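# Clear mislabeled cartons from the wall shelf onto the desk

## Task

A wall shelf holds a row of cartons, and each carton should sit directly above the shelf label that shows its own part number. Find every carton standing above a label with a different number and move each of them onto the desk. The correctly placed cartons must remain exactly where they were, neither displaced nor rotated. The robot must not topple or finish leaning, or the task fails. The result must hold on its own, with nothing kept in place only by the robot. At the end, open the gripper and move the robot away.

## Robot and tools

ROBOT. A Hello Robot Stretch 3 with one arm. It has a two-wheel base (0.33 m long, 0.34 m wide), a lift that slides up a mast, and a telescoping arm that reaches out to the robot's right. The base cannot move sideways, so to carry the gripper forward or back you drive the base. Turns on the spot pivot about the point between the drive wheels, 0.05 m behind the front edge. With the arm fully in and the wrist folded, the wrist extends up to 0.06 m beyond the right side and a turn sweeps a 0.28 m radius; an unfolded, level gripper reaches past that circle. Each finger pad squeezes with at most about 25 N in this task.

FRAMES. Base frame: origin on the floor midway between the drive wheels, x forward, y left, z up. hand_pose is reported in this frame, at the point where the closed fingertips meet. With all wrist joints at zero, that frame's x points up, y points back along the arm toward the mast, and z points to the robot's rear. Pads are round, 0.04 m across. The odometry frame is the base frame as it was at scene start; heading runs from -3.142 to 3.142, positive to the left.

execute_actions. Argument actions: a list holding one action, or empty (returns the state and pictures without moving). An action may contain:
- base: exactly one of {"translate_m": d}, a straight relative drive of d metres from the base's last reported position, forward positive, -1 to 1; or {"rotate_rad": d}, a relative turn in place, counter-clockwise (left) positive, -3.2 to 3.2.
- joints: absolute targets keyed by name (tolerance for done in brackets): lift_m 0 to 1.1 m (±0.004), arm height; arm_m 0 to 0.52 m (±0.004), extension; wrist_yaw_rad -1.345 to 4.42 (±0.02), 0 along the arm, positive toward the front, 3.0 folded over the base; wrist_pitch_rad -1.57 to 0.451 (±0.05), 0 level, negative tips fingertips down; wrist_roll_rad -2.911 to 2.911 (±0.02), 0 puts fingers side by side and level; gripper_m -0.089 to 0.179 (±0.004), larger is wider, true fingertip gap is about 0.007 m less when nearly shut and 0.025 m less when fully open, zero below 0.007; head_pan_rad -3.953 to 1.73 (±0.02), 0 forward, positive left, -1.57 looks along the arm; head_tilt_rad -1.53 to 0.419 (±0.02), 0 level, negative down.
- contact_limits: {"arm_m": effort percent 1 to 100}; the arm motion halts (contact_stop) when its effort hits that value (negative when retracting). Lower is softer, but too low halts immediately. It also caps the arm's holding force until the next action; values above the maximum are cut down.
Base and joint motions in one action start together. An action lasts at most 15 s. Anything you omit may still be driving toward its earlier target without status showing it. Unknown keys or out-of-range numbers make the whole call rejected with no motion. Argument cameras: list of "head_camera", "nav_camera", "wrist_camera" or "all"; omitted, null or ["all"] gives every camera, [] gives none.

wait: seconds 0 to 10; nothing new is commanded and the scene keeps running. zoom_image: camera plus region [x0, y0, x1, y1] in pixels of that camera's most recent full image, at most 504 by 504. finished_scene: the current scene number; irreversible, and the result reports success.

RESULTS. base_status and joint_status per motion: done (for the base, the wheels turned the commanded amount even if they slipped); off_target (stopped short, may still push); contact_stop, time_out, torque_fault (old target dropped; holds where it ended unless slack or off). A contact_stop leaves arm or lift slack until commanded again; a loaded slack lift can sag, and closing fingers on a surface can push it up. Base, wrist and head never contact-stop. A wrist servo pushed hard for several seconds turns off for 10 s (torque_fault). If any call reports a stop, the later motion, wait and finished_scene calls in that same reply are skipped. on_its_own covers things not commanded; its held at value is a target, not a position. motor_effort: percent of maximum, positive toward higher values, peak of the last action in brackets; readings have biases and noise. Positive wheel effort drives forward. lidar_m: 12 distances in 30 degree sectors, first straight ahead, counter-clockwise (4th left, 7th behind, 10th right), - means nothing seen; scan plane 0.17 m above the floor, range 0.15 to 12 m, blind to clear objects and the robot. wrist_depth_mm (45 to 1000) and head_depth_mm (280 to 4000, head image as transmitted, sideways) are 7 by 7 grids of median depth from top left. base_odometry counts wheel turns only; turned_by_wheels and turned_by_imu give rotation since last result; base_tilt in degrees, forward and right positive, with up to about 4 degrees fixed bias. The pictures line lists the images in order. The calibration lines give K and T_world_to_cam (base frame to camera) for head_camera (896x504), nav_camera (672x504, fisheye) and wrist_camera (644x364); they are approximate.

SPEED. The base runs fast (0.30 m/s, 1.9 rad/s) only when stowed: lift_m under 0.30, arm_m under 0.03, wrist_yaw_rad over 2.54. Otherwise 0.10 m/s and 0.63 rad/s.

GRIPPER. Grip by commanding gripper_m smaller than the object; smaller squeezes harder, but a stall guard eases off, so heavy items may slip. To re-squeeze send a new value. Release by opening at least 0.02 beyond the touch value. Neither reading nor status proves a hold.

CAUTIONS. Fold or unfold the wrist only with lift_m 0.32 to 0.95, wrist_pitch_rad -0.4 and roll near 0; once folded, lift can go to 0.25. With yaw below -0.4 keep pitch at -0.5 or lower. Pushing on something rigid with the gripper above about 0.45 m can tip the robot before a contact stop, more so with raised limits or a repeated push. Don't drive while the gripper pushes or hooks something fixed. If the base snags, reverse the last move in small steps; if tilting, free the gripper and, if still tipped, lower lift_m to about 0.2. Avoid dropping, slamming, hitting or shoving objects hard, and knocking neighbouring cartons.

Each tool is called after "Emit:" by a JSON object that holds its "name" and its "arguments".

## Session

Emit:
{"name": "execute_actions", "arguments": {"actions": []}}

Scene clock: 0.00 s.
base_odometry: x=+0.000 y=+0.000 heading=+0.000 (m, m, rad; odometry frame)
turned_by_wheels: +0.000 (rad since the last result)
turned_by_imu: +0.000 (rad since the last result)
base_tilt: forward=+1.9 right=+0.9 (deg)
lidar_m: 1.91 2.30 1.89 2.13 2.06 1.47 1.60 2.26 2.41 2.42 2.10 1.89
head_depth_mm: 1785 1793 1769 1779 1760 1752 1735 / 1828 1847 1827 1843 1822 1796 1810 / 1903 1908 1889 1897 1883 1870 1882 / 1954 1981 1955 1964 1930 1927 1927 / 1989 2038 2025 2010 1996 1986 1975 / 1970 2108 2115 2057 2070 2059 2059 / 2010 2193 2154 2161 2154 2141 2130
base_status: not commanded
joint_positions: lift_m=+0.386 arm_m=-0.002 wrist_yaw_rad=+3.029 wrist_pitch_rad=-0.565 wrist_roll_rad=-0.016 gripper_m=+0.037 head_pan_rad=+0.020 head_tilt_rad=+0.010
joint_status: not commanded
motor_effort: left_wheel=+0 right_wheel=+0 lift_m=+30 arm_m=+0 wrist_yaw_rad=+0 wrist_pitch_rad=+6 wrist_roll_rad=+0 gripper_m=+1 head_pan_rad=+0 head_tilt_rad=+1 (%)
hand_pose: x=+0.0017 y=+0.0596 z=+0.3675 quat_wxyz=(+0.234, +0.684, +0.161, +0.672) (m; base frame)
wrist_depth_mm: - - - - - - - / - - - - - - - / 838 843 870 907 941 937 978 / 704 697 738 728 766 784 798 / 596 607 - 627 639 651 667 / 527 547 - 566 554 564 575 / 474 - - 485 496 496 505
pictures: head_camera (sideways: a quarter turn clockwise sets it upright), nav_camera (sideways: a quarter turn counterclockwise sets it upright), wrist_camera
Images, in order (width x height): head_camera 896x504, nav_camera 672x504, wrist_camera 644x364.

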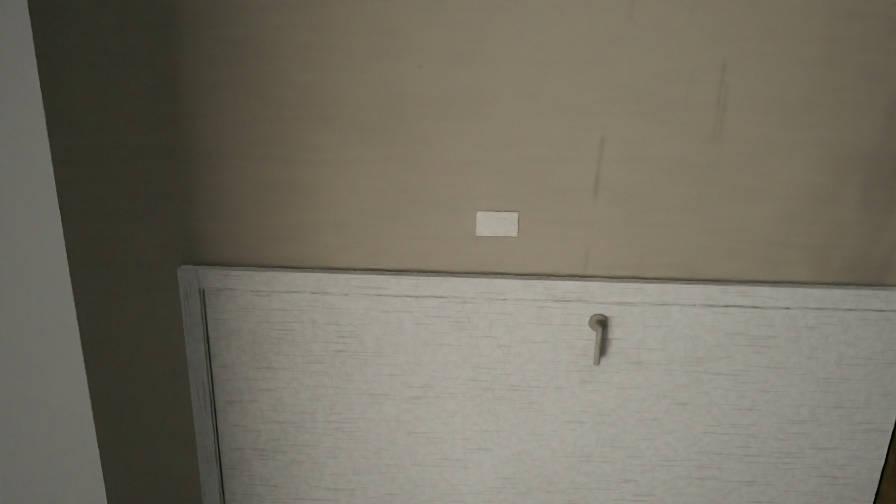

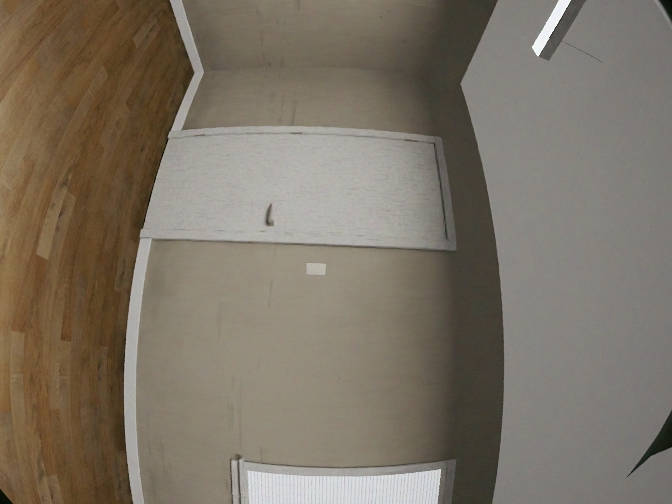

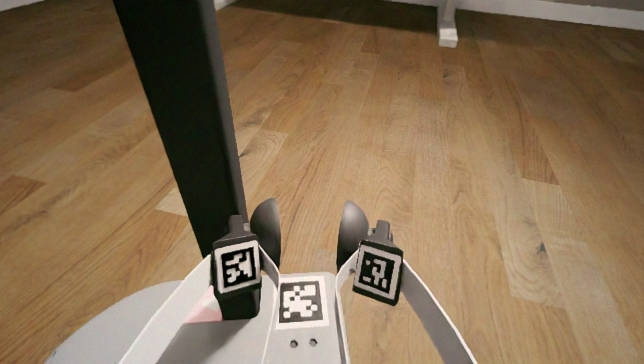

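Look around by panning the head.

Emit:
{"name": "execute_actions", "arguments": {"actions": [{"joints":{"head_pan_rad":1.5,"head_tilt_rad":-0.4}}], "cameras": ["nav_camera","head_camera"]}}

Emit:
{"name": "execute_actions", "arguments": {"actions": [{"joints":{"head_pan_rad":-1.57,"head_tilt_rad":-0.4}}], "cameras": ["nav_camera","head_camera"]}}

Emit:
{"name": "execute_actions", "arguments": {"actions": [{"joints":{"head_pan_rad":-3.1,"head_tilt_rad":-0.4}}], "cameras": ["nav_camera","head_camera"]}}

Scene clock: 4.57 s.
base_odometry: x=+0.000 y=+0.000 heading=+0.000 (m, m, rad; odometry frame)
turned_by_wheels: +0.000 (rad since the last result)
turned_by_imu: -0.001 (rad since the last result)
base_tilt: forward=+2.0 right=+0.8 (deg)
lidar_m: 1.90 2.29 1.89 2.13 2.06 1.47 1.61 2.26 2.41 2.42 2.09 1.89
head_depth_mm: 1960 2058 2161 1884 2265 1841 1474 / 2012 2106 2243 1943 2405 1836 1474 / 2032 2155 2271 2455 2381 1822 1480 / 2069 2223 2288 2521 2382 1821 1459 / 2113 2298 2381 2603 2343 1805 1460 / 2156 2336 2421 2658 2306 1795 1457 / 2233 2386 2545 2773 2324 1786 1440
base_status: not commanded
joint_positions: lift_m=+0.386 arm_m=-0.002 wrist_yaw_rad=+3.029 wrist_pitch_rad=-0.565 wrist_roll_rad=-0.016 gripper_m=+0.037 head_pan_rad=+1.493 head_tilt_rad=-0.395
joint_status: all done
motor_effort: left_wheel=+0(1) right_wheel=+0(0) lift_m=+30(30) arm_m=+0(0) wrist_yaw_rad=+0(0) wrist_pitch_rad=+7(7) wrist_roll_rad=+1(1) gripper_m=+0(0) head_pan_rad=+4(46) head_tilt_rad=-3(26) (%)
hand_pose: x=+0.0017 y=+0.0596 z=+0.3675 quat_wxyz=(+0.234, +0.684, +0.161, +0.672) (m; base frame)
wrist_depth_mm: - - - - - - - / - - - - - - - / 820 855 896 895 923 968 994 / 694 709 738 744 763 775 792 / 595 597 - 646 652 654 667 / 521 535 - 564 557 567 574 / 472 - - - 487 494 506
pictures: head_camera (sideways: a quarter turn clockwise sets it upright), nav_camera (sideways: a quarter turn counterclockwise sets it upright)
camera_calibration (this result's frames):
head_camera: T_world_to_cam=[[0.000488084, -0.357474, -0.933923, 1.22976], [-0.996982, 0.0723228, -0.0282037, 0.0490977], [0.077626, 0.931119, -0.35636, 0.424941], [0, 0, 0, 1]] pos_world=[0.0153629, 0.0403858, 1.30132]
nav_camera: T_world_to_cam=[[-0.00688684, 0.35081, 0.936421, -1.17766], [0.994292, -0.0973075, 0.0437666, -0.0110939], [0.106475, 0.931377, -0.348137, 0.414371], [0, 0, 0, 1]] pos_world=[-0.0411998, 0.026119, 1.24753]
Images, in order (width x height): head_camera 896x504, nav_camera 672x504.

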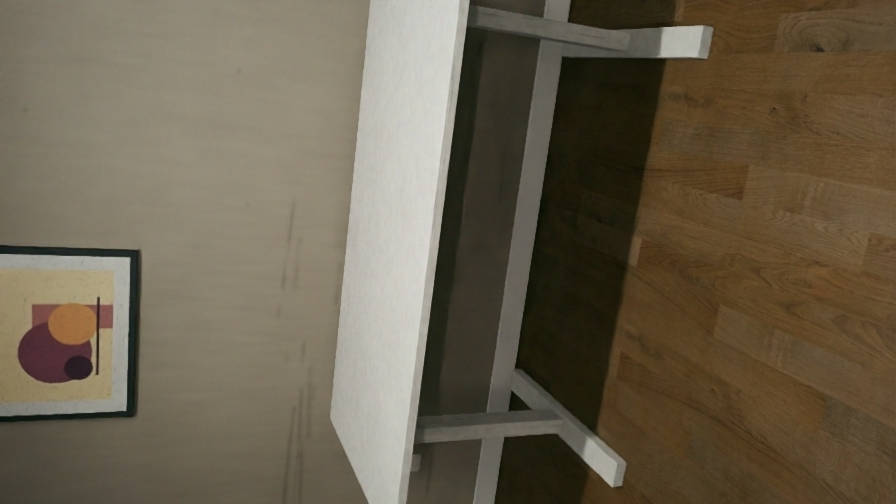

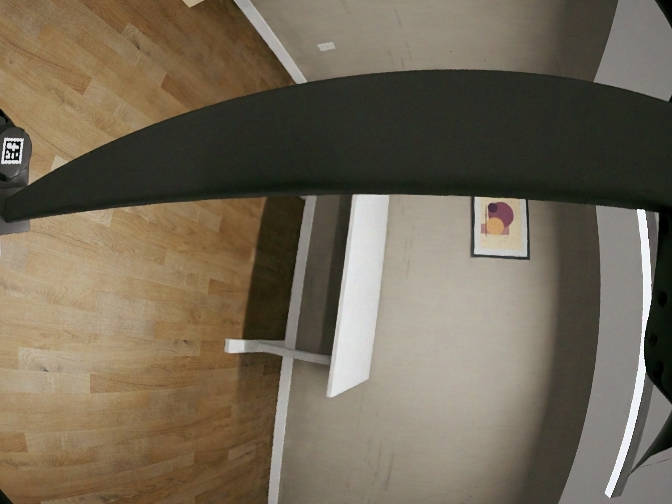

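Scene clock: 6.60 s.
base_odometry: x=+0.000 y=+0.000 heading=+0.000 (m, m, rad; odometry frame)
turned_by_wheels: +0.000 (rad since the last result)
turned_by_imu: +0.000 (rad since the last result)
base_tilt: forward=+2.0 right=+0.8 (deg)
lidar_m: 1.90 2.29 1.88 2.14 2.05 1.48 1.61 2.26 2.41 2.42 2.08 1.89
head_depth_mm: 2056 2152 2214 2439 2440 1860 1486 / 2092 2232 2317 2520 2401 1821 1463 / 2135 2267 2436 2625 2376 1826 1477 / 2202 2362 2531 2671 2366 1836 1472 / 2301 2458 2601 2809 2366 1820 1472 / 2369 2538 2695 2880 2360 1790 1452 / 2453 2619 2821 2979 2310 1789 1442
base_status: not commanded
joint_positions: lift_m=+0.386 arm_m=-0.002 wrist_yaw_rad=+3.029 wrist_pitch_rad=-0.565 wrist_roll_rad=-0.016 gripper_m=+0.037 head_pan_rad=-1.563 head_tilt_rad=-0.395
joint_status: all done
motor_effort: left_wheel=+0(1) right_wheel=+0(0) lift_m=+29(30) arm_m=+0(0) wrist_yaw_rad=+0(0) wrist_pitch_rad=+7(7) wrist_roll_rad=+0(0) gripper_m=+0(1) head_pan_rad=-4(47) head_tilt_rad=-2(3) (%)
hand_pose: x=+0.0017 y=+0.0596 z=+0.3675 quat_wxyz=(+0.234, +0.684, +0.161, +0.672) (m; base frame)
wrist_depth_mm: - - - - - - - / - - - - - - - / 824 857 870 908 955 976 975 / 697 709 731 735 756 777 790 / 597 604 - 627 648 650 663 / 521 543 - 562 557 559 578 / 471 - - - 490 503 508
pictures: head_camera (sideways: a quarter turn clockwise sets it upright), nav_camera (sideways: a quarter turn counterclockwise sets it upright)
camera_calibration (this result's frames):
head_camera: T_world_to_cam=[[-0.0312149, 0.356309, -0.933847, 1.22985], [0.999509, 0.0136477, -0.0282025, 0.0369175], [0.00269608, -0.934269, -0.35656, 0.425659], [0, 0, 0, 1]] pos_world=[0.000342856, -0.0410324, 1.30131]
nav_camera: T_world_to_cam=[[0.0370172, -0.34912, 0.936346, -1.17783], [-0.998976, 0.0114725, 0.0437708, 0.00105966], [-0.0260235, -0.937008, -0.348338, 0.415441], [0, 0, 0, 1]] pos_world=[0.0554697, -0.0219449, 1.24752]
Images, in order (width x height): head_camera 896x504, nav_camera 672x504.

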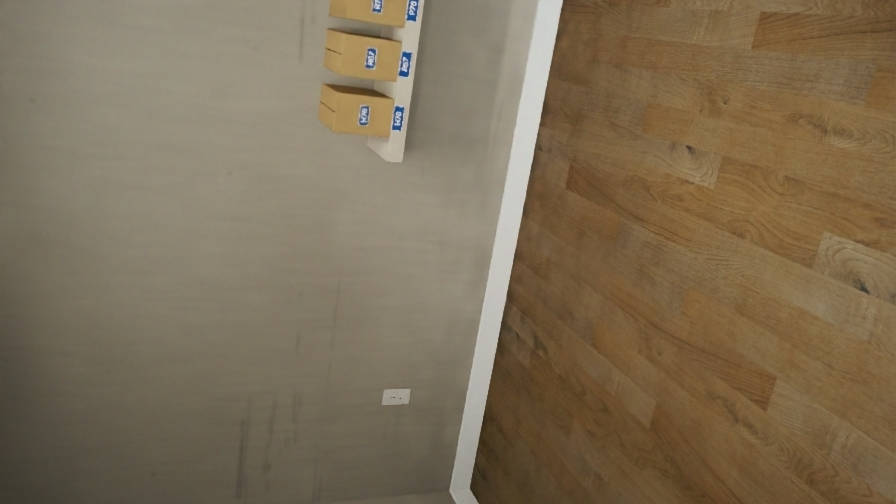

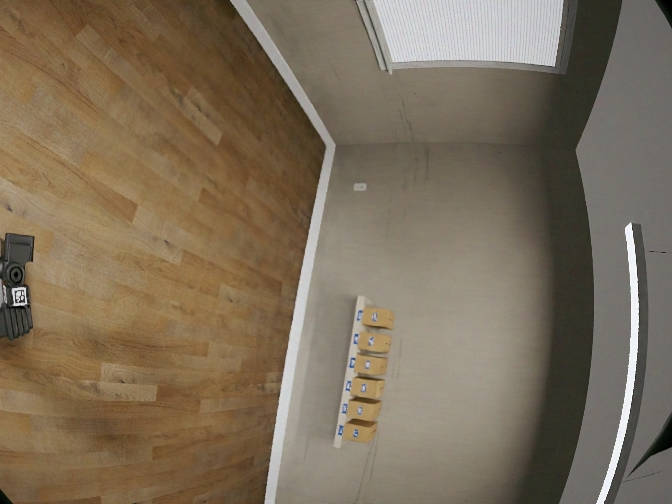

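Scene clock: 7.93 s.
base_odometry: x=+0.000 y=+0.000 heading=+0.000 (m, m, rad; odometry frame)
turned_by_wheels: +0.000 (rad since the last result)
turned_by_imu: +0.000 (rad since the last result)
base_tilt: forward=+2.0 right=+0.9 (deg)
lidar_m: 1.90 2.29 1.89 2.14 2.05 1.47 1.61 2.27 2.41 2.43 2.10 1.89
head_depth_mm: 1545 1640 1737 1802 1770 1714 1487 / 1615 1700 1805 1835 1944 1774 1495 / 1666 1762 1890 1951 1966 1805 1469 / 1735 1858 1949 1975 1959 1802 1457 / 1786 1903 2048 2197 2261 1817 1453 / 1861 1988 2155 2290 2334 1793 1456 / 1928 2067 2231 2420 2325 1771 1450
base_status: not commanded
joint_positions: lift_m=+0.386 arm_m=-0.002 wrist_yaw_rad=+3.029 wrist_pitch_rad=-0.565 wrist_roll_rad=-0.016 gripper_m=+0.037 head_pan_rad=-3.093 head_tilt_rad=-0.395
joint_status: all done
motor_effort: left_wheel=+1(0) right_wheel=+0(1) lift_m=+30(30) arm_m=+0(0) wrist_yaw_rad=+0(0) wrist_pitch_rad=+7(7) wrist_roll_rad=+0(1) gripper_m=+1(0) head_pan_rad=-5(48) head_tilt_rad=-3(2) (%)
hand_pose: x=+0.0017 y=+0.0596 z=+0.3675 quat_wxyz=(+0.234, +0.684, +0.161, +0.672) (m; base frame)
wrist_depth_mm: - - - - - - - / - - - - - - - / 832 847 861 917 920 965 - / 684 714 754 732 761 790 804 / 594 605 - 626 633 655 665 / 524 537 - 567 564 557 567 / 478 - - - 485 501 508
pictures: head_camera (sideways: a quarter turn clockwise sets it upright), nav_camera (sideways: a quarter turn counterclockwise sets it upright)
camera_calibration (this result's frames):
head_camera: T_world_to_cam=[[0.354769, 0.0457226, -0.933835, 1.22749], [0.0544026, -0.998121, -0.0282023, 0.0426824], [-0.93337, -0.0407978, -0.356589, 0.431407], [0, 0, 0, 1]] pos_world=[-0.035133, 0.00407885, 1.30131]
nav_camera: T_world_to_cam=[[-0.34735, -0.0512269, 0.936335, -1.17547], [-0.029282, 0.998612, 0.0437714, -0.00485629], [-0.937278, -0.0122138, -0.348368, 0.421038], [0, 0, 0, 1]] pos_world=[-0.0138114, -0.0502236, 1.24752]
Images, in order (width x height): head_camera 896x504, nav_camera 672x504.

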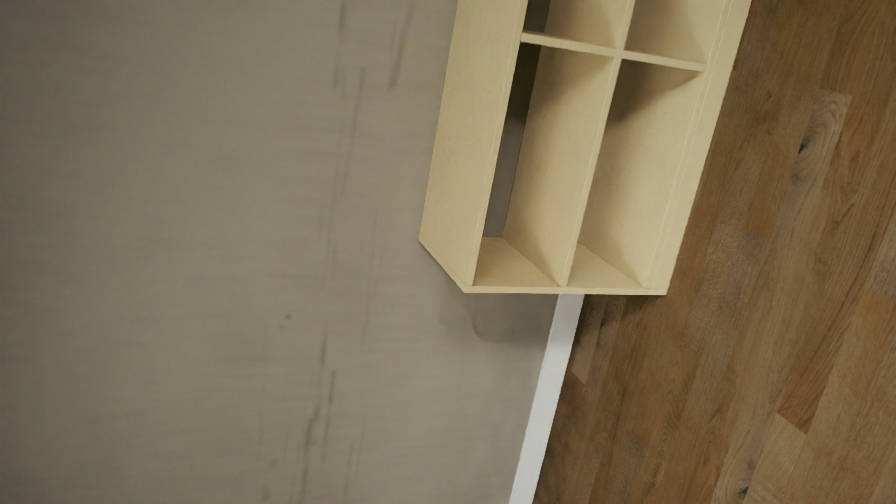

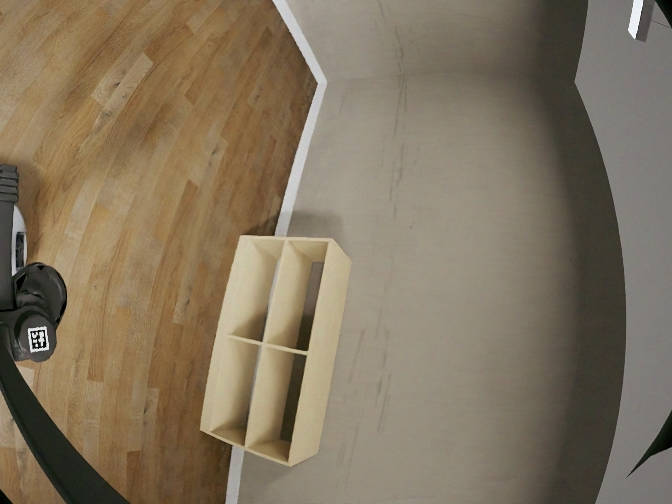

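Emit:
{"name": "execute_actions", "arguments": {"actions": [{"base":{"rotate_rad":-0.26},"joints":{"head_pan_rad":-1.6,"head_tilt_rad":-0.25}}], "cameras": ["head_camera"]}}

Scene clock: 12.60 s.
base_odometry: x=+0.000 y=+0.000 heading=-0.260 (m, m, rad; odometry frame)
turned_by_wheels: -0.260 (rad since the last result)
turned_by_imu: -0.264 (rad since the last result)
base_tilt: forward=+1.9 right=+0.8 (deg)
lidar_m: 1.89 2.00 2.38 1.89 2.43 1.57 1.85 1.61 2.45 2.41 2.49 1.93
head_depth_mm: 2163 2234 2304 2378 2550 2176 1685 / 2147 2247 2335 2215 2529 2187 1693 / 2130 2221 2349 2379 2522 2169 1682 / 2159 2229 2303 2415 2566 2161 1677 / 2167 2238 2332 2330 2572 2145 1660 / 2170 2263 2385 2478 2557 2156 1649 / 2174 2268 2365 2466 2579 2134 1647
base_status: done
joint_positions: lift_m=+0.386 arm_m=-0.002 wrist_yaw_rad=+3.029 wrist_pitch_rad=-0.565 wrist_roll_rad=-0.016 gripper_m=+0.037 head_pan_rad=-1.607 head_tilt_rad=-0.260
joint_status: all done
motor_effort: left_wheel=+4(10) right_wheel=-3(7) lift_m=+29(29) arm_m=+0(0) wrist_yaw_rad=+0(0) wrist_pitch_rad=+7(7) wrist_roll_rad=+1(1) gripper_m=-1(0) head_pan_rad=+3(46) head_tilt_rad=+5(20) (%)
hand_pose: x=+0.0017 y=+0.0596 z=+0.3675 quat_wxyz=(+0.234, +0.684, +0.161, +0.672) (m; base frame)
wrist_depth_mm: - - - - - - - / - - - - - - - / 814 845 905 895 911 948 982 / 701 699 732 746 739 796 796 / 594 598 - 623 645 651 673 / 515 546 - 566 557 562 580 / 471 - - - 488 497 511
pictures: head_camera (sideways: a quarter turn clockwise sets it upright)
camera_calibration (this result's frames):
head_camera: T_world_to_cam=[[-0.0200351, 0.228768, -0.973275, 1.28128], [0.998988, -0.0346209, -0.028702, 0.037576], [-0.0402618, -0.972865, -0.227843, 0.258396], [0, 0, 0, 1]] pos_world=[-0.00146384, -0.0404309, 1.30699]
Images, in order (width x height): head_camera 896x504.

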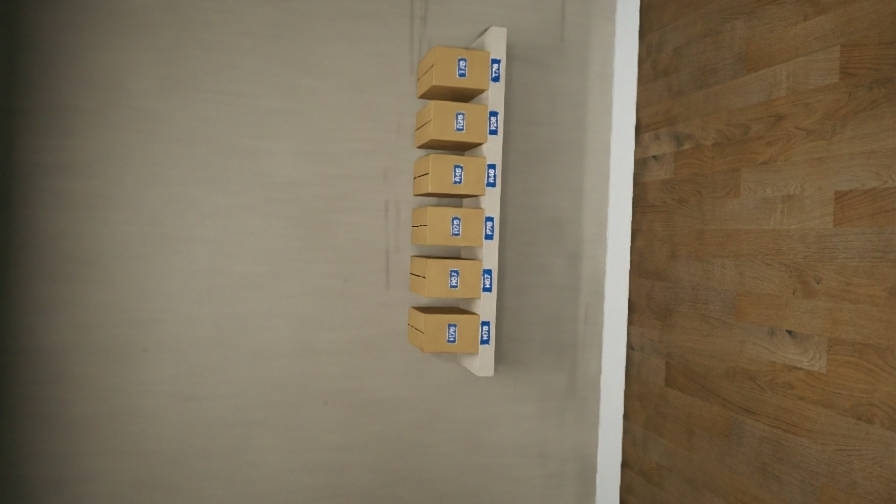

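Emit:
{"name": "execute_actions", "arguments": {"actions": [{"base":{"rotate_rad":-1.67},"joints":{"lift_m":0.28,"head_pan_rad":0,"head_tilt_rad":-0.5}}], "cameras": []}}

Emit:
{"name": "execute_actions", "arguments": {"actions": [{"base":{"translate_m":1.0}}], "cameras": []}}

Emit:
{"name": "execute_actions", "arguments": {"actions": [{"base":{"translate_m":0.62}}], "cameras": ["head_camera"]}}

Scene clock: 20.10 s.
base_odometry: x=+0.000 y=+0.000 heading=-1.930 (m, m, rad; odometry frame)
turned_by_wheels: -1.670 (rad since the last result)
turned_by_imu: -1.689 (rad since the last result)
base_tilt: forward=+2.0 right=+0.9 (deg)
lidar_m: 2.41 2.50 1.97 1.89 1.96 2.42 1.89 2.14 1.57 1.47 1.61 2.51
head_depth_mm: 2078 2272 2460 2631 2104 1667 1374 / 2106 2260 2375 2645 2094 1659 1365 / 2068 2226 2289 2614 2059 1650 1368 / 2074 2214 2172 2586 2070 1645 1365 / 2072 2213 2329 2595 2036 1631 1344 / 2072 2228 2366 2591 2026 1633 1355 / 2065 2229 2441 2544 2026 1637 1339
base_status: done
joint_positions: lift_m=+0.281 arm_m=-0.002 wrist_yaw_rad=+3.029 wrist_pitch_rad=-0.565 wrist_roll_rad=-0.016 gripper_m=+0.037 head_pan_rad=-0.007 head_tilt_rad=-0.494
joint_status: all done
motor_effort: left_wheel=+3(15) right_wheel=-2(9) lift_m=+12(26) arm_m=+0(0) wrist_yaw_rad=+0(0) wrist_pitch_rad=+7(7) wrist_roll_rad=+1(0) gripper_m=-1(0) head_pan_rad=+4(44) head_tilt_rad=-3(20) (%)
hand_pose: x=+0.0017 y=+0.0596 z=+0.2619 quat_wxyz=(+0.234, +0.684, +0.161, +0.672) (m; base frame)
wrist_depth_mm: - - - - - - - / 808 843 897 922 949 956 - / 664 675 692 713 728 747 770 / 556 564 585 585 597 618 636 / 470 507 - - 509 517 528 / - - - - 441 448 449 / - - - - 386 394 396
pictures: none
No camera images: the call's "cameras" was empty. Leave "cameras" out to get every camera's image.

Scene clock: 25.20 s.
base_odometry: x=-0.351 y=-0.936 heading=-1.930 (m, m, rad; odometry frame)
turned_by_wheels: +0.000 (rad since the last result)
turned_by_imu: +0.003 (rad since the last result)
base_tilt: forward=+2.0 right=+0.8 (deg)
lidar_m: 1.42 1.47 1.98 1.90 1.97 2.66 2.88 2.13 1.75 1.51 1.91 1.48
head_depth_mm: 1219 1316 1415 1307 1743 1648 1372 / 1209 1310 1404 1308 1738 1654 1372 / 1211 1305 1390 1283 1718 1660 1364 / 1204 1301 1388 1288 1726 1634 1360 / 1200 1299 1378 1275 1713 1635 1348 / 1209 1280 1391 1292 1715 1616 1347 / 1194 1288 1381 1267 1704 1616 1331
base_status: done
joint_positions: lift_m=+0.281 arm_m=-0.002 wrist_yaw_rad=+3.029 wrist_pitch_rad=-0.565 wrist_roll_rad=-0.016 gripper_m=+0.037 head_pan_rad=-0.007 head_tilt_rad=-0.495
joint_status: not commanded
motor_effort: left_wheel=+3(15) right_wheel=-2(6) lift_m=+12(13) arm_m=+0(0) wrist_yaw_rad=+0(0) wrist_pitch_rad=+7(7) wrist_roll_rad=+1(0) gripper_m=+0(0) head_pan_rad=+3(3) head_tilt_rad=-3(3) (%)
hand_pose: x=+0.0017 y=+0.0596 z=+0.2619 quat_wxyz=(+0.234, +0.684, +0.161, +0.672) (m; base frame)
wrist_depth_mm: - - - - - - - / 825 847 887 931 932 977 - / 666 675 707 711 738 755 764 / 550 554 585 589 600 610 632 / 469 503 - - 509 520 528 / - - - - 441 447 456 / - - - - 389 396 395
pictures: none
No camera images: the call's "cameras" was empty. Leave "cameras" out to get every camera's image.

Scene clock: 28.90 s.
base_odometry: x=-0.569 y=-1.517 heading=-1.930 (m, m, rad; odometry frame)
turned_by_wheels: +0.000 (rad since the last result)
turned_by_imu: +0.002 (rad since the last result)
base_tilt: forward=+1.9 right=+0.8 (deg)
lidar_m: 0.80 0.83 1.13 1.90 1.97 2.69 3.48 2.13 1.75 1.84 1.14 0.84
head_depth_mm: 670 726 788 864 794 750 1219 / 667 720 786 863 753 712 1229 / 666 721 785 859 812 760 1210 / 664 718 780 857 748 705 1208 / 662 716 781 853 809 756 1205 / 659 715 779 850 742 700 1194 / 658 712 777 849 807 724 1194
base_status: done
joint_positions: lift_m=+0.281 arm_m=-0.002 wrist_yaw_rad=+3.029 wrist_pitch_rad=-0.565 wrist_roll_rad=-0.016 gripper_m=+0.037 head_pan_rad=-0.007 head_tilt_rad=-0.495
joint_status: not commanded
motor_effort: left_wheel=+2(14) right_wheel=-2(5) lift_m=+13(13) arm_m=+0(0) wrist_yaw_rad=+0(0) wrist_pitch_rad=+7(7) wrist_roll_rad=+0(0) gripper_m=-1(0) head_pan_rad=+4(5) head_tilt_rad=-3(3) (%)
hand_pose: x=+0.0017 y=+0.0596 z=+0.2619 quat_wxyz=(+0.234, +0.684, +0.161, +0.672) (m; base frame)
wrist_depth_mm: - - - - - - 820 / 814 850 883 910 922 974 813 / 653 683 707 716 733 743 752 / 546 557 589 585 593 601 630 / 475 507 - - 520 525 535 / - - - - 437 449 451 / - - - - 388 387 400
pictures: head_camera (sideways: a quarter turn clockwise sets it upright)
camera_calibration (this result's frames):
head_camera: T_world_to_cam=[[-0.44813, -0.0252424, -0.893612, 1.1799], [-0.00146766, 0.999621, -0.0275008, 0.0421064], [0.893967, -0.0110124, -0.447997, 0.53921], [0, 0, 0, 1]] pos_world=[0.0467728, -0.00636898, 1.29709]
Images, in order (width x height): head_camera 896x504.

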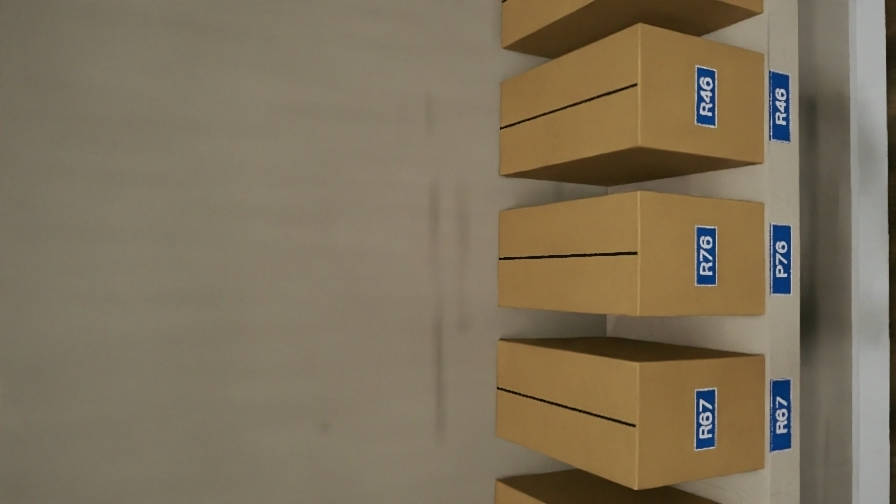

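Emit:
{"name": "execute_actions", "arguments": {"actions": [{"base":{"rotate_rad":1.667},"joints":{"head_pan_rad":-1.57,"head_tilt_rad":-0.65}}], "cameras": ["head_camera","nav_camera"]}}

Scene clock: 33.33 s.
base_odometry: x=-0.569 y=-1.517 heading=-0.263 (m, m, rad; odometry frame)
turned_by_wheels: +1.667 (rad since the last result)
turned_by_imu: +1.682 (rad since the last result)
base_tilt: forward=+2.0 right=+0.9 (deg)
lidar_m: 1.90 2.03 2.98 3.48 2.13 1.75 1.84 1.05 0.81 0.80 0.85 1.25
head_depth_mm: 664 734 820 800 708 1240 1246 / 670 740 822 853 763 1255 1252 / 673 745 834 788 723 1280 1247 / 678 752 842 875 804 1304 1241 / 685 758 845 776 740 1309 1245 / 690 764 857 831 797 1328 1237 / 694 770 863 768 777 1341 1229
base_status: done
joint_positions: lift_m=+0.281 arm_m=-0.002 wrist_yaw_rad=+3.029 wrist_pitch_rad=-0.565 wrist_roll_rad=-0.016 gripper_m=+0.037 head_pan_rad=-1.563 head_tilt_rad=-0.642
joint_status: all done
motor_effort: left_wheel=-3(13) right_wheel=+3(13) lift_m=+13(12) arm_m=+0(0) wrist_yaw_rad=+0(0) wrist_pitch_rad=+6(7) wrist_roll_rad=+1(0) gripper_m=+0(0) head_pan_rad=-4(44) head_tilt_rad=-3(18) (%)
hand_pose: x=+0.0017 y=+0.0596 z=+0.2619 quat_wxyz=(+0.234, +0.684, +0.161, +0.672) (m; base frame)
wrist_depth_mm: - - - - - - - / 824 853 900 905 941 993 - / 657 663 708 688 716 776 781 / 548 564 600 582 601 610 630 / 474 507 - - 512 525 522 / - - - - 437 451 450 / - - - - 384 395 400
pictures: head_camera (sideways: a quarter turn clockwise sets it upright), nav_camera (sideways: a quarter turn counterclockwise sets it upright)
camera_calibration (this result's frames):
head_camera: T_world_to_cam=[[-0.0328656, 0.574046, -0.818163, 1.07897], [0.999458, 0.0202098, -0.0259684, 0.0340006], [0.00162784, -0.818574, -0.574399, 0.709118], [0, 0, 0, 1]] pos_world=[0.000324651, -0.0396033, 1.29098]
nav_camera: T_world_to_cam=[[0.0386756, -0.567688, 0.822335, -1.02912], [-0.998885, 0.000335699, 0.0472108, -0.00340468], [-0.027077, -0.823244, -0.567042, 0.700027], [0, 0, 0, 1]] pos_world=[0.0553558, -0.0079268, 1.24339]
Images, in order (width x height): head_camera 896x504, nav_camera 672x504.

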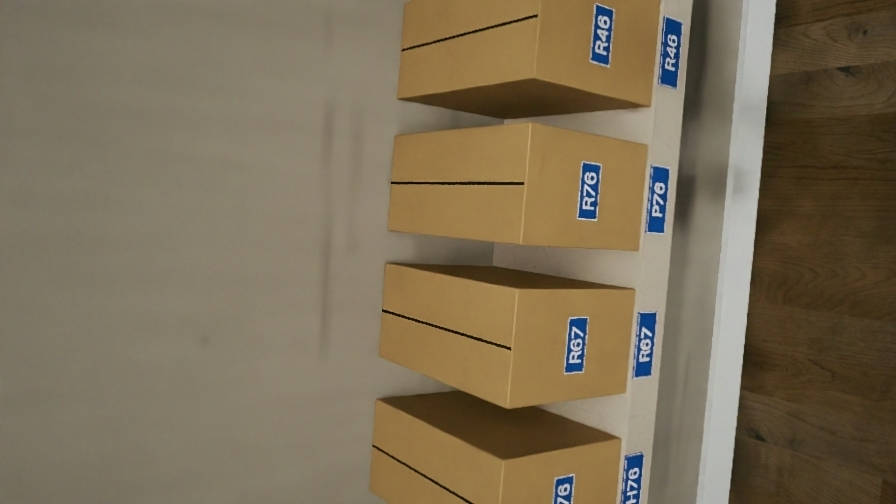

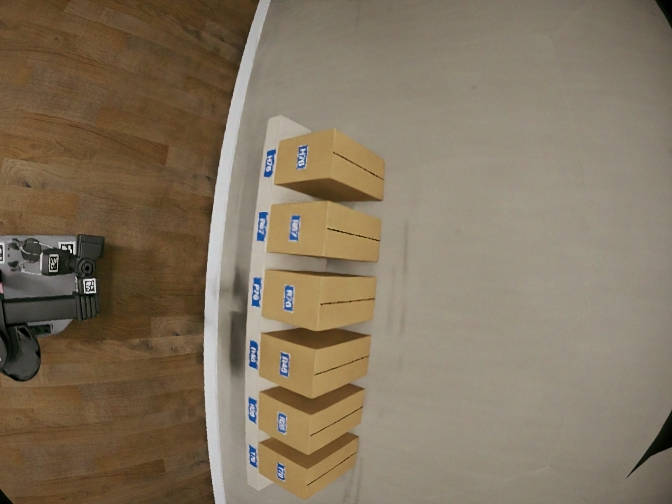

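Emit:
{"name": "execute_actions", "arguments": {"actions": [{"base":{"rotate_rad":-0.08},"joints":{"head_pan_rad":-2.05,"head_tilt_rad":-0.6}}], "cameras": ["head_camera"]}}

Emit:
{"name": "execute_actions", "arguments": {"actions": [{"joints":{"head_pan_rad":-1.2,"head_tilt_rad":-0.65}}], "cameras": ["head_camera"]}}

Emit:
{"name": "execute_actions", "arguments": {"actions": [{"joints":{"head_pan_rad":-1.57,"head_tilt_rad":-0.7,"lift_m":0.8,"wrist_pitch_rad":-0.4,"wrist_roll_rad":0}}], "cameras": ["head_camera"]}}

Scene clock: 42.43 s.
base_odometry: x=-0.569 y=-1.517 heading=-0.343 (m, m, rad; odometry frame)
turned_by_wheels: -0.080 (rad since the last result)
turned_by_imu: -0.082 (rad since the last result)
base_tilt: forward=+2.0 right=+0.9 (deg)
lidar_m: 1.90 1.97 2.73 3.50 2.14 1.75 1.84 1.13 0.83 0.80 0.83 1.15
head_depth_mm: 894 1001 1138 1300 1575 1521 1284 / 847 943 1057 872 951 1507 1279 / 803 893 983 874 909 1454 1264 / 768 847 943 826 840 1398 1269 / 735 808 892 856 762 1322 1266 / 703 766 842 817 743 1214 1261 / 674 733 807 857 691 760 1227
base_status: done
joint_positions: lift_m=+0.281 arm_m=-0.002 wrist_yaw_rad=+3.029 wrist_pitch_rad=-0.565 wrist_roll_rad=-0.016 gripper_m=+0.037 head_pan_rad=-2.043 head_tilt_rad=-0.606
joint_status: all done
motor_effort: left_wheel=+3(13) right_wheel=-2(9) lift_m=+13(12) arm_m=+0(0) wrist_yaw_rad=+0(0) wrist_pitch_rad=+7(7) wrist_roll_rad=+1(1) gripper_m=+0(0) head_pan_rad=-4(38) head_tilt_rad=+3(9) (%)
hand_pose: x=+0.0017 y=+0.0596 z=+0.2619 quat_wxyz=(+0.234, +0.684, +0.161, +0.672) (m; base frame)
wrist_depth_mm: - - - - - - - / 826 835 885 909 926 999 - / 660 662 697 717 730 768 783 / 544 555 584 585 608 611 626 / 474 512 - - 515 517 529 / - - - - 438 452 454 / - - - - 388 396 399
pictures: head_camera (sideways: a quarter turn clockwise sets it upright)
camera_calibration (this result's frames):
head_camera: T_world_to_cam=[[0.22207, 0.497388, -0.838624, 1.1041], [0.895478, -0.444323, -0.026403, 0.0352018], [-0.385752, -0.745106, -0.54407, 0.672022], [0, 0, 0, 1]] pos_world=[-0.0174749, -0.0327956, 1.29248]
Images, in order (width x height): head_camera 896x504.

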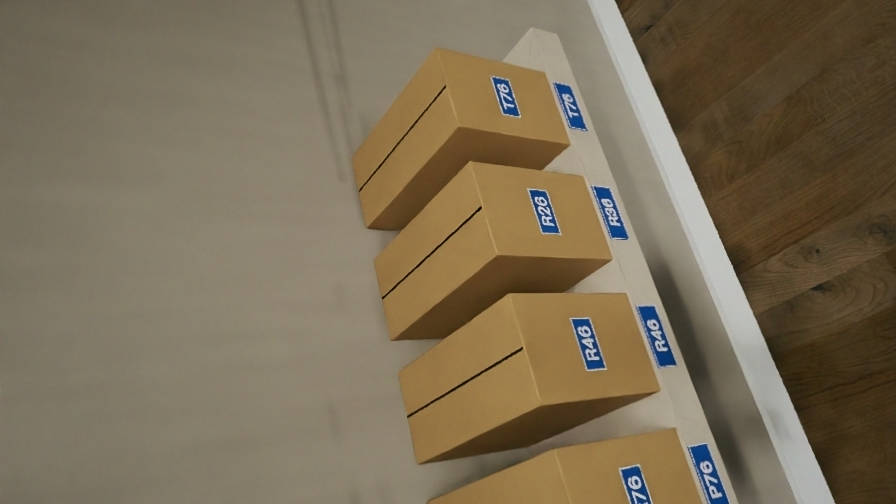

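Scene clock: 43.47 s.
base_odometry: x=-0.569 y=-1.517 heading=-0.343 (m, m, rad; odometry frame)
turned_by_wheels: +0.000 (rad since the last result)
turned_by_imu: +0.000 (rad since the last result)
base_tilt: forward=+2.0 right=+0.9 (deg)
lidar_m: 1.90 1.98 2.73 3.49 2.14 1.76 1.84 1.13 0.83 0.80 0.84 1.15
head_depth_mm: 656 719 791 798 679 751 1230 / 678 741 821 857 804 1204 1253 / 699 767 860 787 734 1275 1251 / 720 797 889 843 819 1355 1247 / 748 827 920 780 816 1379 1239 / 771 861 968 1068 886 1407 1231 / 802 899 1014 1168 1371 1437 1231
base_status: not commanded
joint_positions: lift_m=+0.281 arm_m=-0.002 wrist_yaw_rad=+3.029 wrist_pitch_rad=-0.565 wrist_roll_rad=-0.016 gripper_m=+0.037 head_pan_rad=-1.207 head_tilt_rad=-0.641
joint_status: all done
motor_effort: left_wheel=+3(4) right_wheel=-2(2) lift_m=+12(12) arm_m=+0(0) wrist_yaw_rad=+0(0) wrist_pitch_rad=+7(7) wrist_roll_rad=+0(1) gripper_m=+0(0) head_pan_rad=+4(47) head_tilt_rad=-4(10) (%)
hand_pose: x=+0.0017 y=+0.0596 z=+0.2619 quat_wxyz=(+0.234, +0.684, +0.161, +0.672) (m; base frame)
wrist_depth_mm: - - - - - - - / 815 845 898 906 947 971 - / 659 667 717 717 743 766 774 / 552 554 585 584 599 624 621 / 480 500 - - 513 514 527 / - - - - 437 442 464 / - - - - 388 397 402
pictures: head_camera (sideways: a quarter turn clockwise sets it upright)
camera_calibration (this result's frames):
head_camera: T_world_to_cam=[[-0.23054, 0.526194, -0.818518, 1.08064], [0.929862, 0.366991, -0.0259761, 0.0344351], [0.28672, -0.767097, -0.573893, 0.70672], [0, 0, 0, 1]] pos_world=[0.0144804, -0.0391417, 1.291]
Images, in order (width x height): head_camera 896x504.

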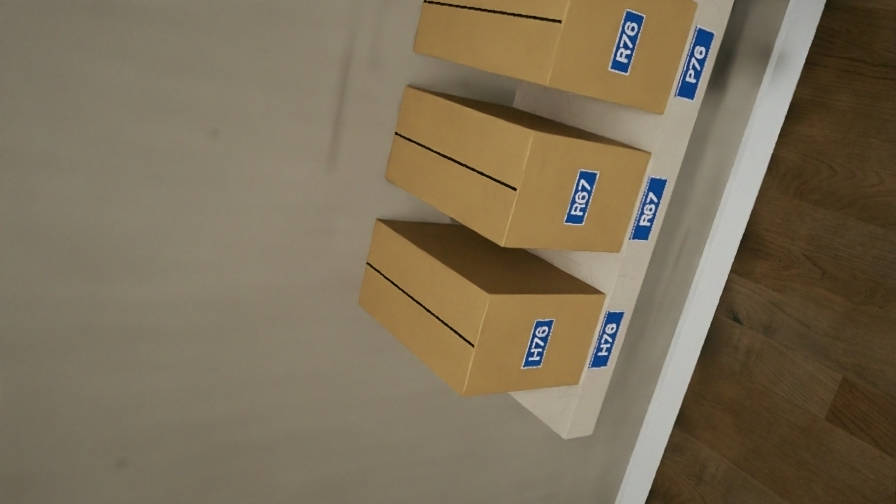

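Scene clock: 49.03 s.
base_odometry: x=-0.569 y=-1.517 heading=-0.343 (m, m, rad; odometry frame)
turned_by_wheels: +0.000 (rad since the last result)
turned_by_imu: -0.001 (rad since the last result)
base_tilt: forward=+1.9 right=+0.9 (deg)
lidar_m: 1.90 1.98 2.72 3.47 2.14 1.75 1.84 1.13 0.83 0.80 0.84 1.15
head_depth_mm: 682 763 858 766 808 1360 - / 682 758 850 762 771 1348 - / 682 759 860 783 804 1343 - / 682 764 844 729 774 1339 1277 / 684 763 844 799 808 1338 - / 685 763 844 724 774 1330 1228 / 685 760 845 794 808 1330 1204
base_status: not commanded
joint_positions: lift_m=+0.799 arm_m=-0.002 wrist_yaw_rad=+3.029 wrist_pitch_rad=-0.418 wrist_roll_rad=-0.007 gripper_m=+0.037 head_pan_rad=-1.563 head_tilt_rad=-0.691
joint_status: all done
motor_effort: left_wheel=+3(4) right_wheel=-3(2) lift_m=+46(48) arm_m=+0(0) wrist_yaw_rad=+0(0) wrist_pitch_rad=+9(11) wrist_roll_rad=+5(5) gripper_m=+0(1) head_pan_rad=-4(34) head_tilt_rad=-4(6) (%)
hand_pose: x=+0.0040 y=+0.0803 z=+0.8120 quat_wxyz=(+0.185, +0.696, +0.108, +0.685) (m; base frame)
wrist_depth_mm: - - - - - - - / - - - - - - - / - - - - - - - / - - - - - - - / - - - - - - - / - - - - - - - / 935 920 962 938 961 967 -
pictures: head_camera (sideways: a quarter turn clockwise sets it upright)
camera_calibration (this result's frames):
head_camera: T_world_to_cam=[[-0.0331899, 0.613204, -0.789227, 1.04125], [0.999448, 0.0214866, -0.025336, 0.0331757], [0.00142165, -0.789632, -0.613579, 0.760088], [0, 0, 0, 1]] pos_world=[0.000321145, -0.0390236, 1.289]
Images, in order (width x height): head_camera 896x504.

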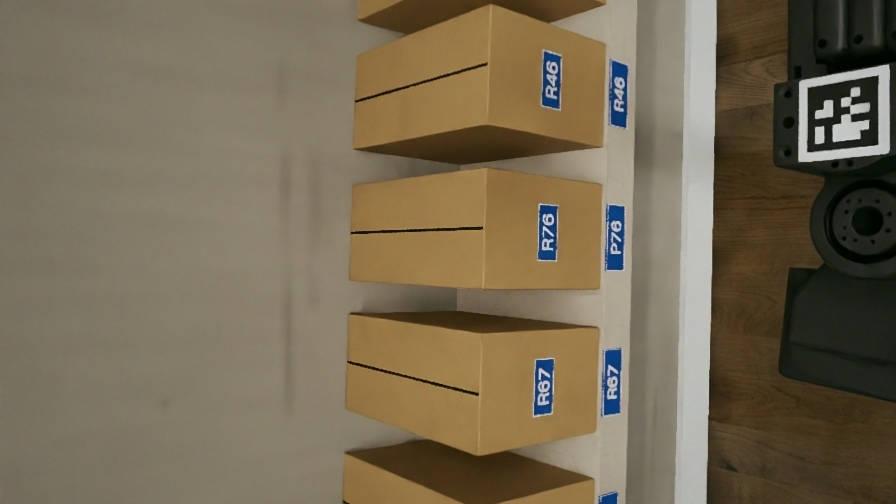

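Emit:
{"name": "zoom_image", "arguments": {"camera": "head_camera", "region": [500,300,660,420]}}

Emit:
{"name": "execute_actions", "arguments": {"actions": [{"joints":{"head_pan_rad":-2.0,"head_tilt_rad":-0.65,"wrist_yaw_rad":0.0}}], "cameras": ["head_camera"]}}

Emit:
{"name": "zoom_image", "arguments": {"camera": "head_camera", "region": [380,0,680,300]}}

Region (500, 300, 660, 420) of head_camera's 896x504 image, scaled by 3.150, with more detail than that image has; it fills the top 378 rows of this view, and the rest is white.

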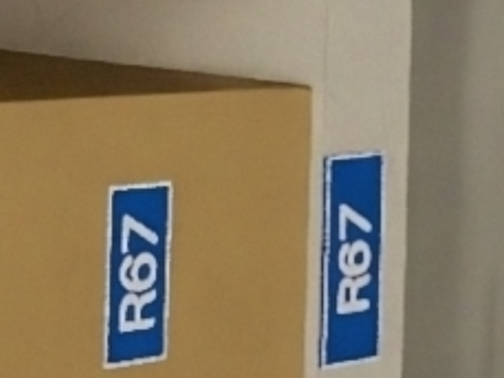

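Scene clock: 54.33 s.
base_odometry: x=-0.569 y=-1.517 heading=-0.343 (m, m, rad; odometry frame)
turned_by_wheels: +0.000 (rad since the last result)
turned_by_imu: -0.001 (rad since the last result)
base_tilt: forward=+1.9 right=+0.9 (deg)
lidar_m: 1.90 1.98 2.73 3.50 2.14 1.74 1.84 1.13 0.83 0.80 0.83 1.15
head_depth_mm: 860 971 1117 895 1573 1457 1247 / 821 924 1002 867 1452 1454 1301 / 788 876 968 802 889 1453 - / 752 839 923 820 860 1411 - / 722 803 889 765 786 1339 - / 697 769 852 814 787 1267 - / 671 734 816 755 700 774 -
base_status: not commanded
joint_positions: lift_m=+0.799 arm_m=-0.002 wrist_yaw_rad=+0.003 wrist_pitch_rad=-0.418 wrist_roll_rad=-0.006 gripper_m=+0.037 head_pan_rad=-1.993 head_tilt_rad=-0.656
joint_status: all done
motor_effort: left_wheel=+4(3) right_wheel=-2(2) lift_m=+45(45) arm_m=+0(0) wrist_yaw_rad=-2(3) wrist_pitch_rad=+9(9) wrist_roll_rad=+4(5) gripper_m=-1(0) head_pan_rad=-4(35) head_tilt_rad=+3(8) (%)
hand_pose: x=-0.0208 y=-0.3671 z=+0.8120 quat_wxyz=(+0.694, +0.148, -0.689, -0.145) (m; base frame)
wrist_depth_mm: 513 497 493 496 505 506 494 / 334 361 385 371 420 407 416 / 340 349 341 327 343 328 338 / 371 388 375 365 382 375 366 / 406 411 402 409 412 405 404 / 880 867 905 881 864 840 819 / 923 927 939 936 945 917 933
pictures: head_camera (sideways: a quarter turn clockwise sets it upright)
camera_calibration (this result's frames):
head_camera: T_world_to_cam=[[0.213833, 0.545463, -0.810398, 1.06735], [0.917088, -0.39785, -0.0258006, 0.0342841], [-0.33649, -0.737689, -0.585311, 0.725376], [0, 0, 0, 1]] pos_world=[-0.0155937, -0.0334564, 1.29043]
Images, in order (width x height): head_camera 896x504.

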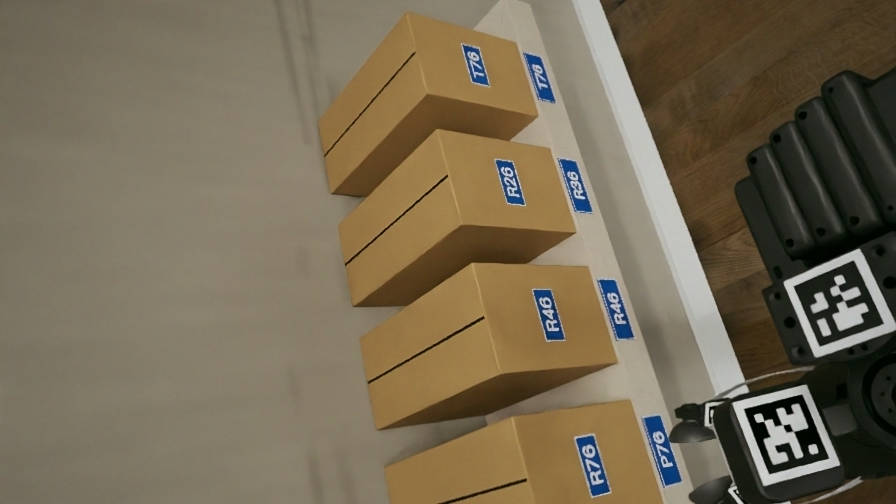

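Region (380, 0, 680, 300) of head_camera's 896x504 image, scaled by 1.680, with more detail than that image has.

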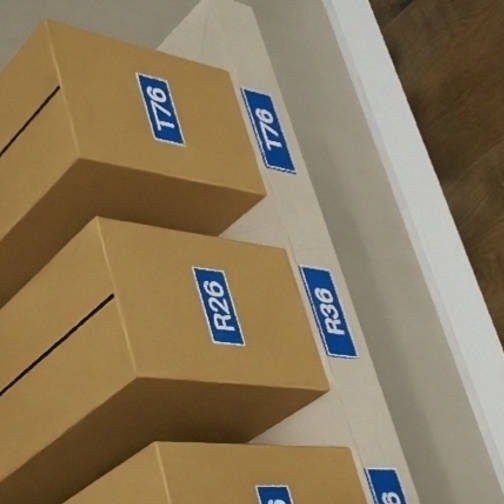

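Emit:
{"name": "execute_actions", "arguments": {"actions": [{"joints":{"head_pan_rad":-1.57,"head_tilt_rad":-0.8,"wrist_pitch_rad":0,"wrist_roll_rad":0,"gripper_m":0.179,"lift_m":0.72}}]}}

Scene clock: 64.00 s.
base_odometry: x=-0.569 y=-1.517 heading=-0.343 (m, m, rad; odometry frame)
turned_by_wheels: +0.000 (rad since the last result)
turned_by_imu: -0.001 (rad since the last result)
base_tilt: forward=+2.0 right=+0.7 (deg)
lidar_m: 1.90 1.99 2.73 3.50 2.14 1.75 1.84 1.13 0.83 0.80 0.84 1.15
head_depth_mm: 701 795 861 745 1325 1345 - / 702 794 803 724 1323 1344 - / 703 795 848 786 1363 1334 - / 701 792 795 725 1317 - - / 698 793 859 837 1361 1317 1171 / 700 792 787 723 1315 1319 1164 / 699 791 846 796 1312 1316 1160
base_status: not commanded
joint_positions: lift_m=+0.721 arm_m=-0.002 wrist_yaw_rad=+0.003 wrist_pitch_rad=-0.021 wrist_roll_rad=-0.006 gripper_m=+0.109 head_pan_rad=-1.577 head_tilt_rad=-0.789
joint_status: gripper_m off_target (ended at +0.109, target +0.179); the others done
motor_effort: left_wheel=+4(3) right_wheel=-2(2) lift_m=+12(41) arm_m=+0(1) wrist_yaw_rad=-2(2) wrist_pitch_rad=+11(10) wrist_roll_rad=+4(5) gripper_m=+100(100) head_pan_rad=+4(35) head_tilt_rad=-5(18) (%)
hand_pose: x=-0.0207 y=-0.3984 z=+0.8300 quat_wxyz=(+0.709, +0.009, -0.705, -0.007) (m; base frame)
wrist_depth_mm: 519 526 529 530 524 526 522 / 537 535 540 538 541 540 542 / 556 559 558 556 560 559 552 / 333 368 386 345 433 398 414 / 326 333 353 326 327 326 331 / 338 359 360 337 342 339 340 / 350 349 352 349 351 347 352
pictures: head_camera (sideways: a quarter turn clockwise sets it upright), nav_camera (sideways: a quarter turn counterclockwise sets it upright), wrist_camera
camera_calibration (this result's frames):
head_camera: T_world_to_cam=[[-0.0239491, 0.688369, -0.724965, 0.957438], [0.999669, 0.00963755, -0.0238728, 0.0312662], [-0.00944644, -0.725296, -0.688372, 0.857444], [0, 0, 0, 1]] pos_world=[-0.000226307, -0.0374717, 1.2851]
nav_camera: T_world_to_cam=[[0.0298448, -0.682776, 0.730018, -0.908735], [-0.998824, 0.00755583, 0.0479011, -0.00429463], [-0.0382216, -0.730589, -0.681747, 0.849309], [0, 0, 0, 1]] pos_world=[0.0552934, 0.0000659818, 1.24261]
wrist_camera: T_world_to_cam=[[-0.999013, 0.0333309, 0.029357, -0.0349259], [-0.0223441, 0.194089, -0.980729, 0.91884], [-0.0383865, -0.980417, -0.193153, -0.0659955], [0, 0, 0, 1]] pos_world=[-0.0168941, -0.241876, 0.889411]
Images, in order (width x height): head_camera 896x504, nav_camera 672x504, wrist_camera 644x364.

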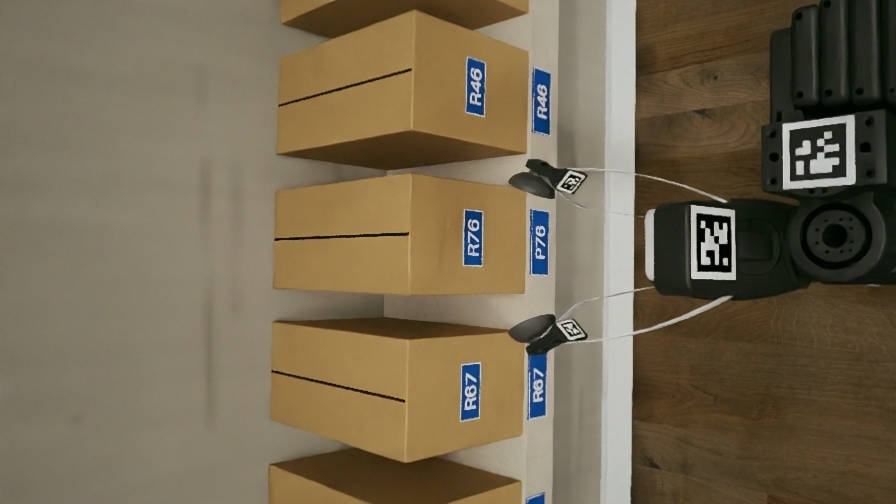

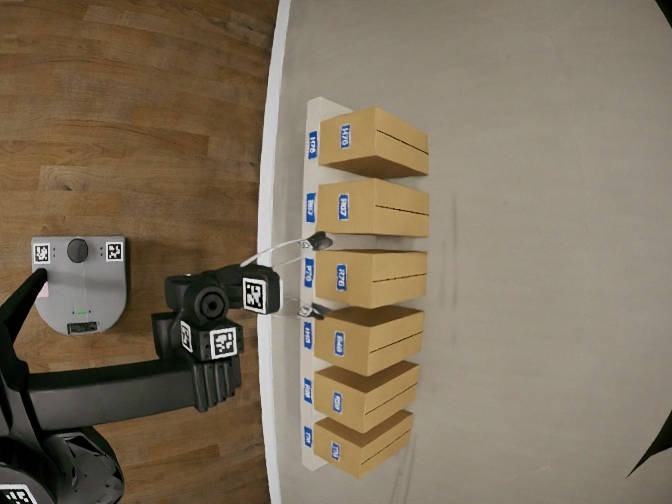

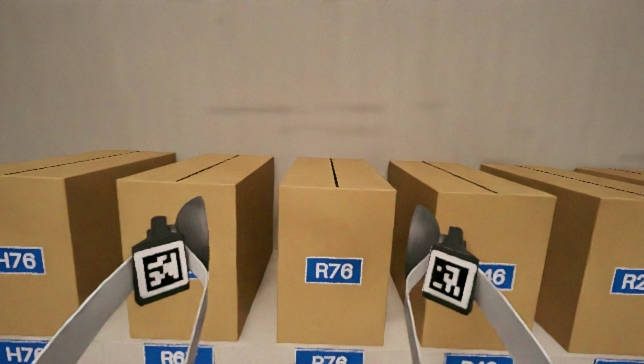

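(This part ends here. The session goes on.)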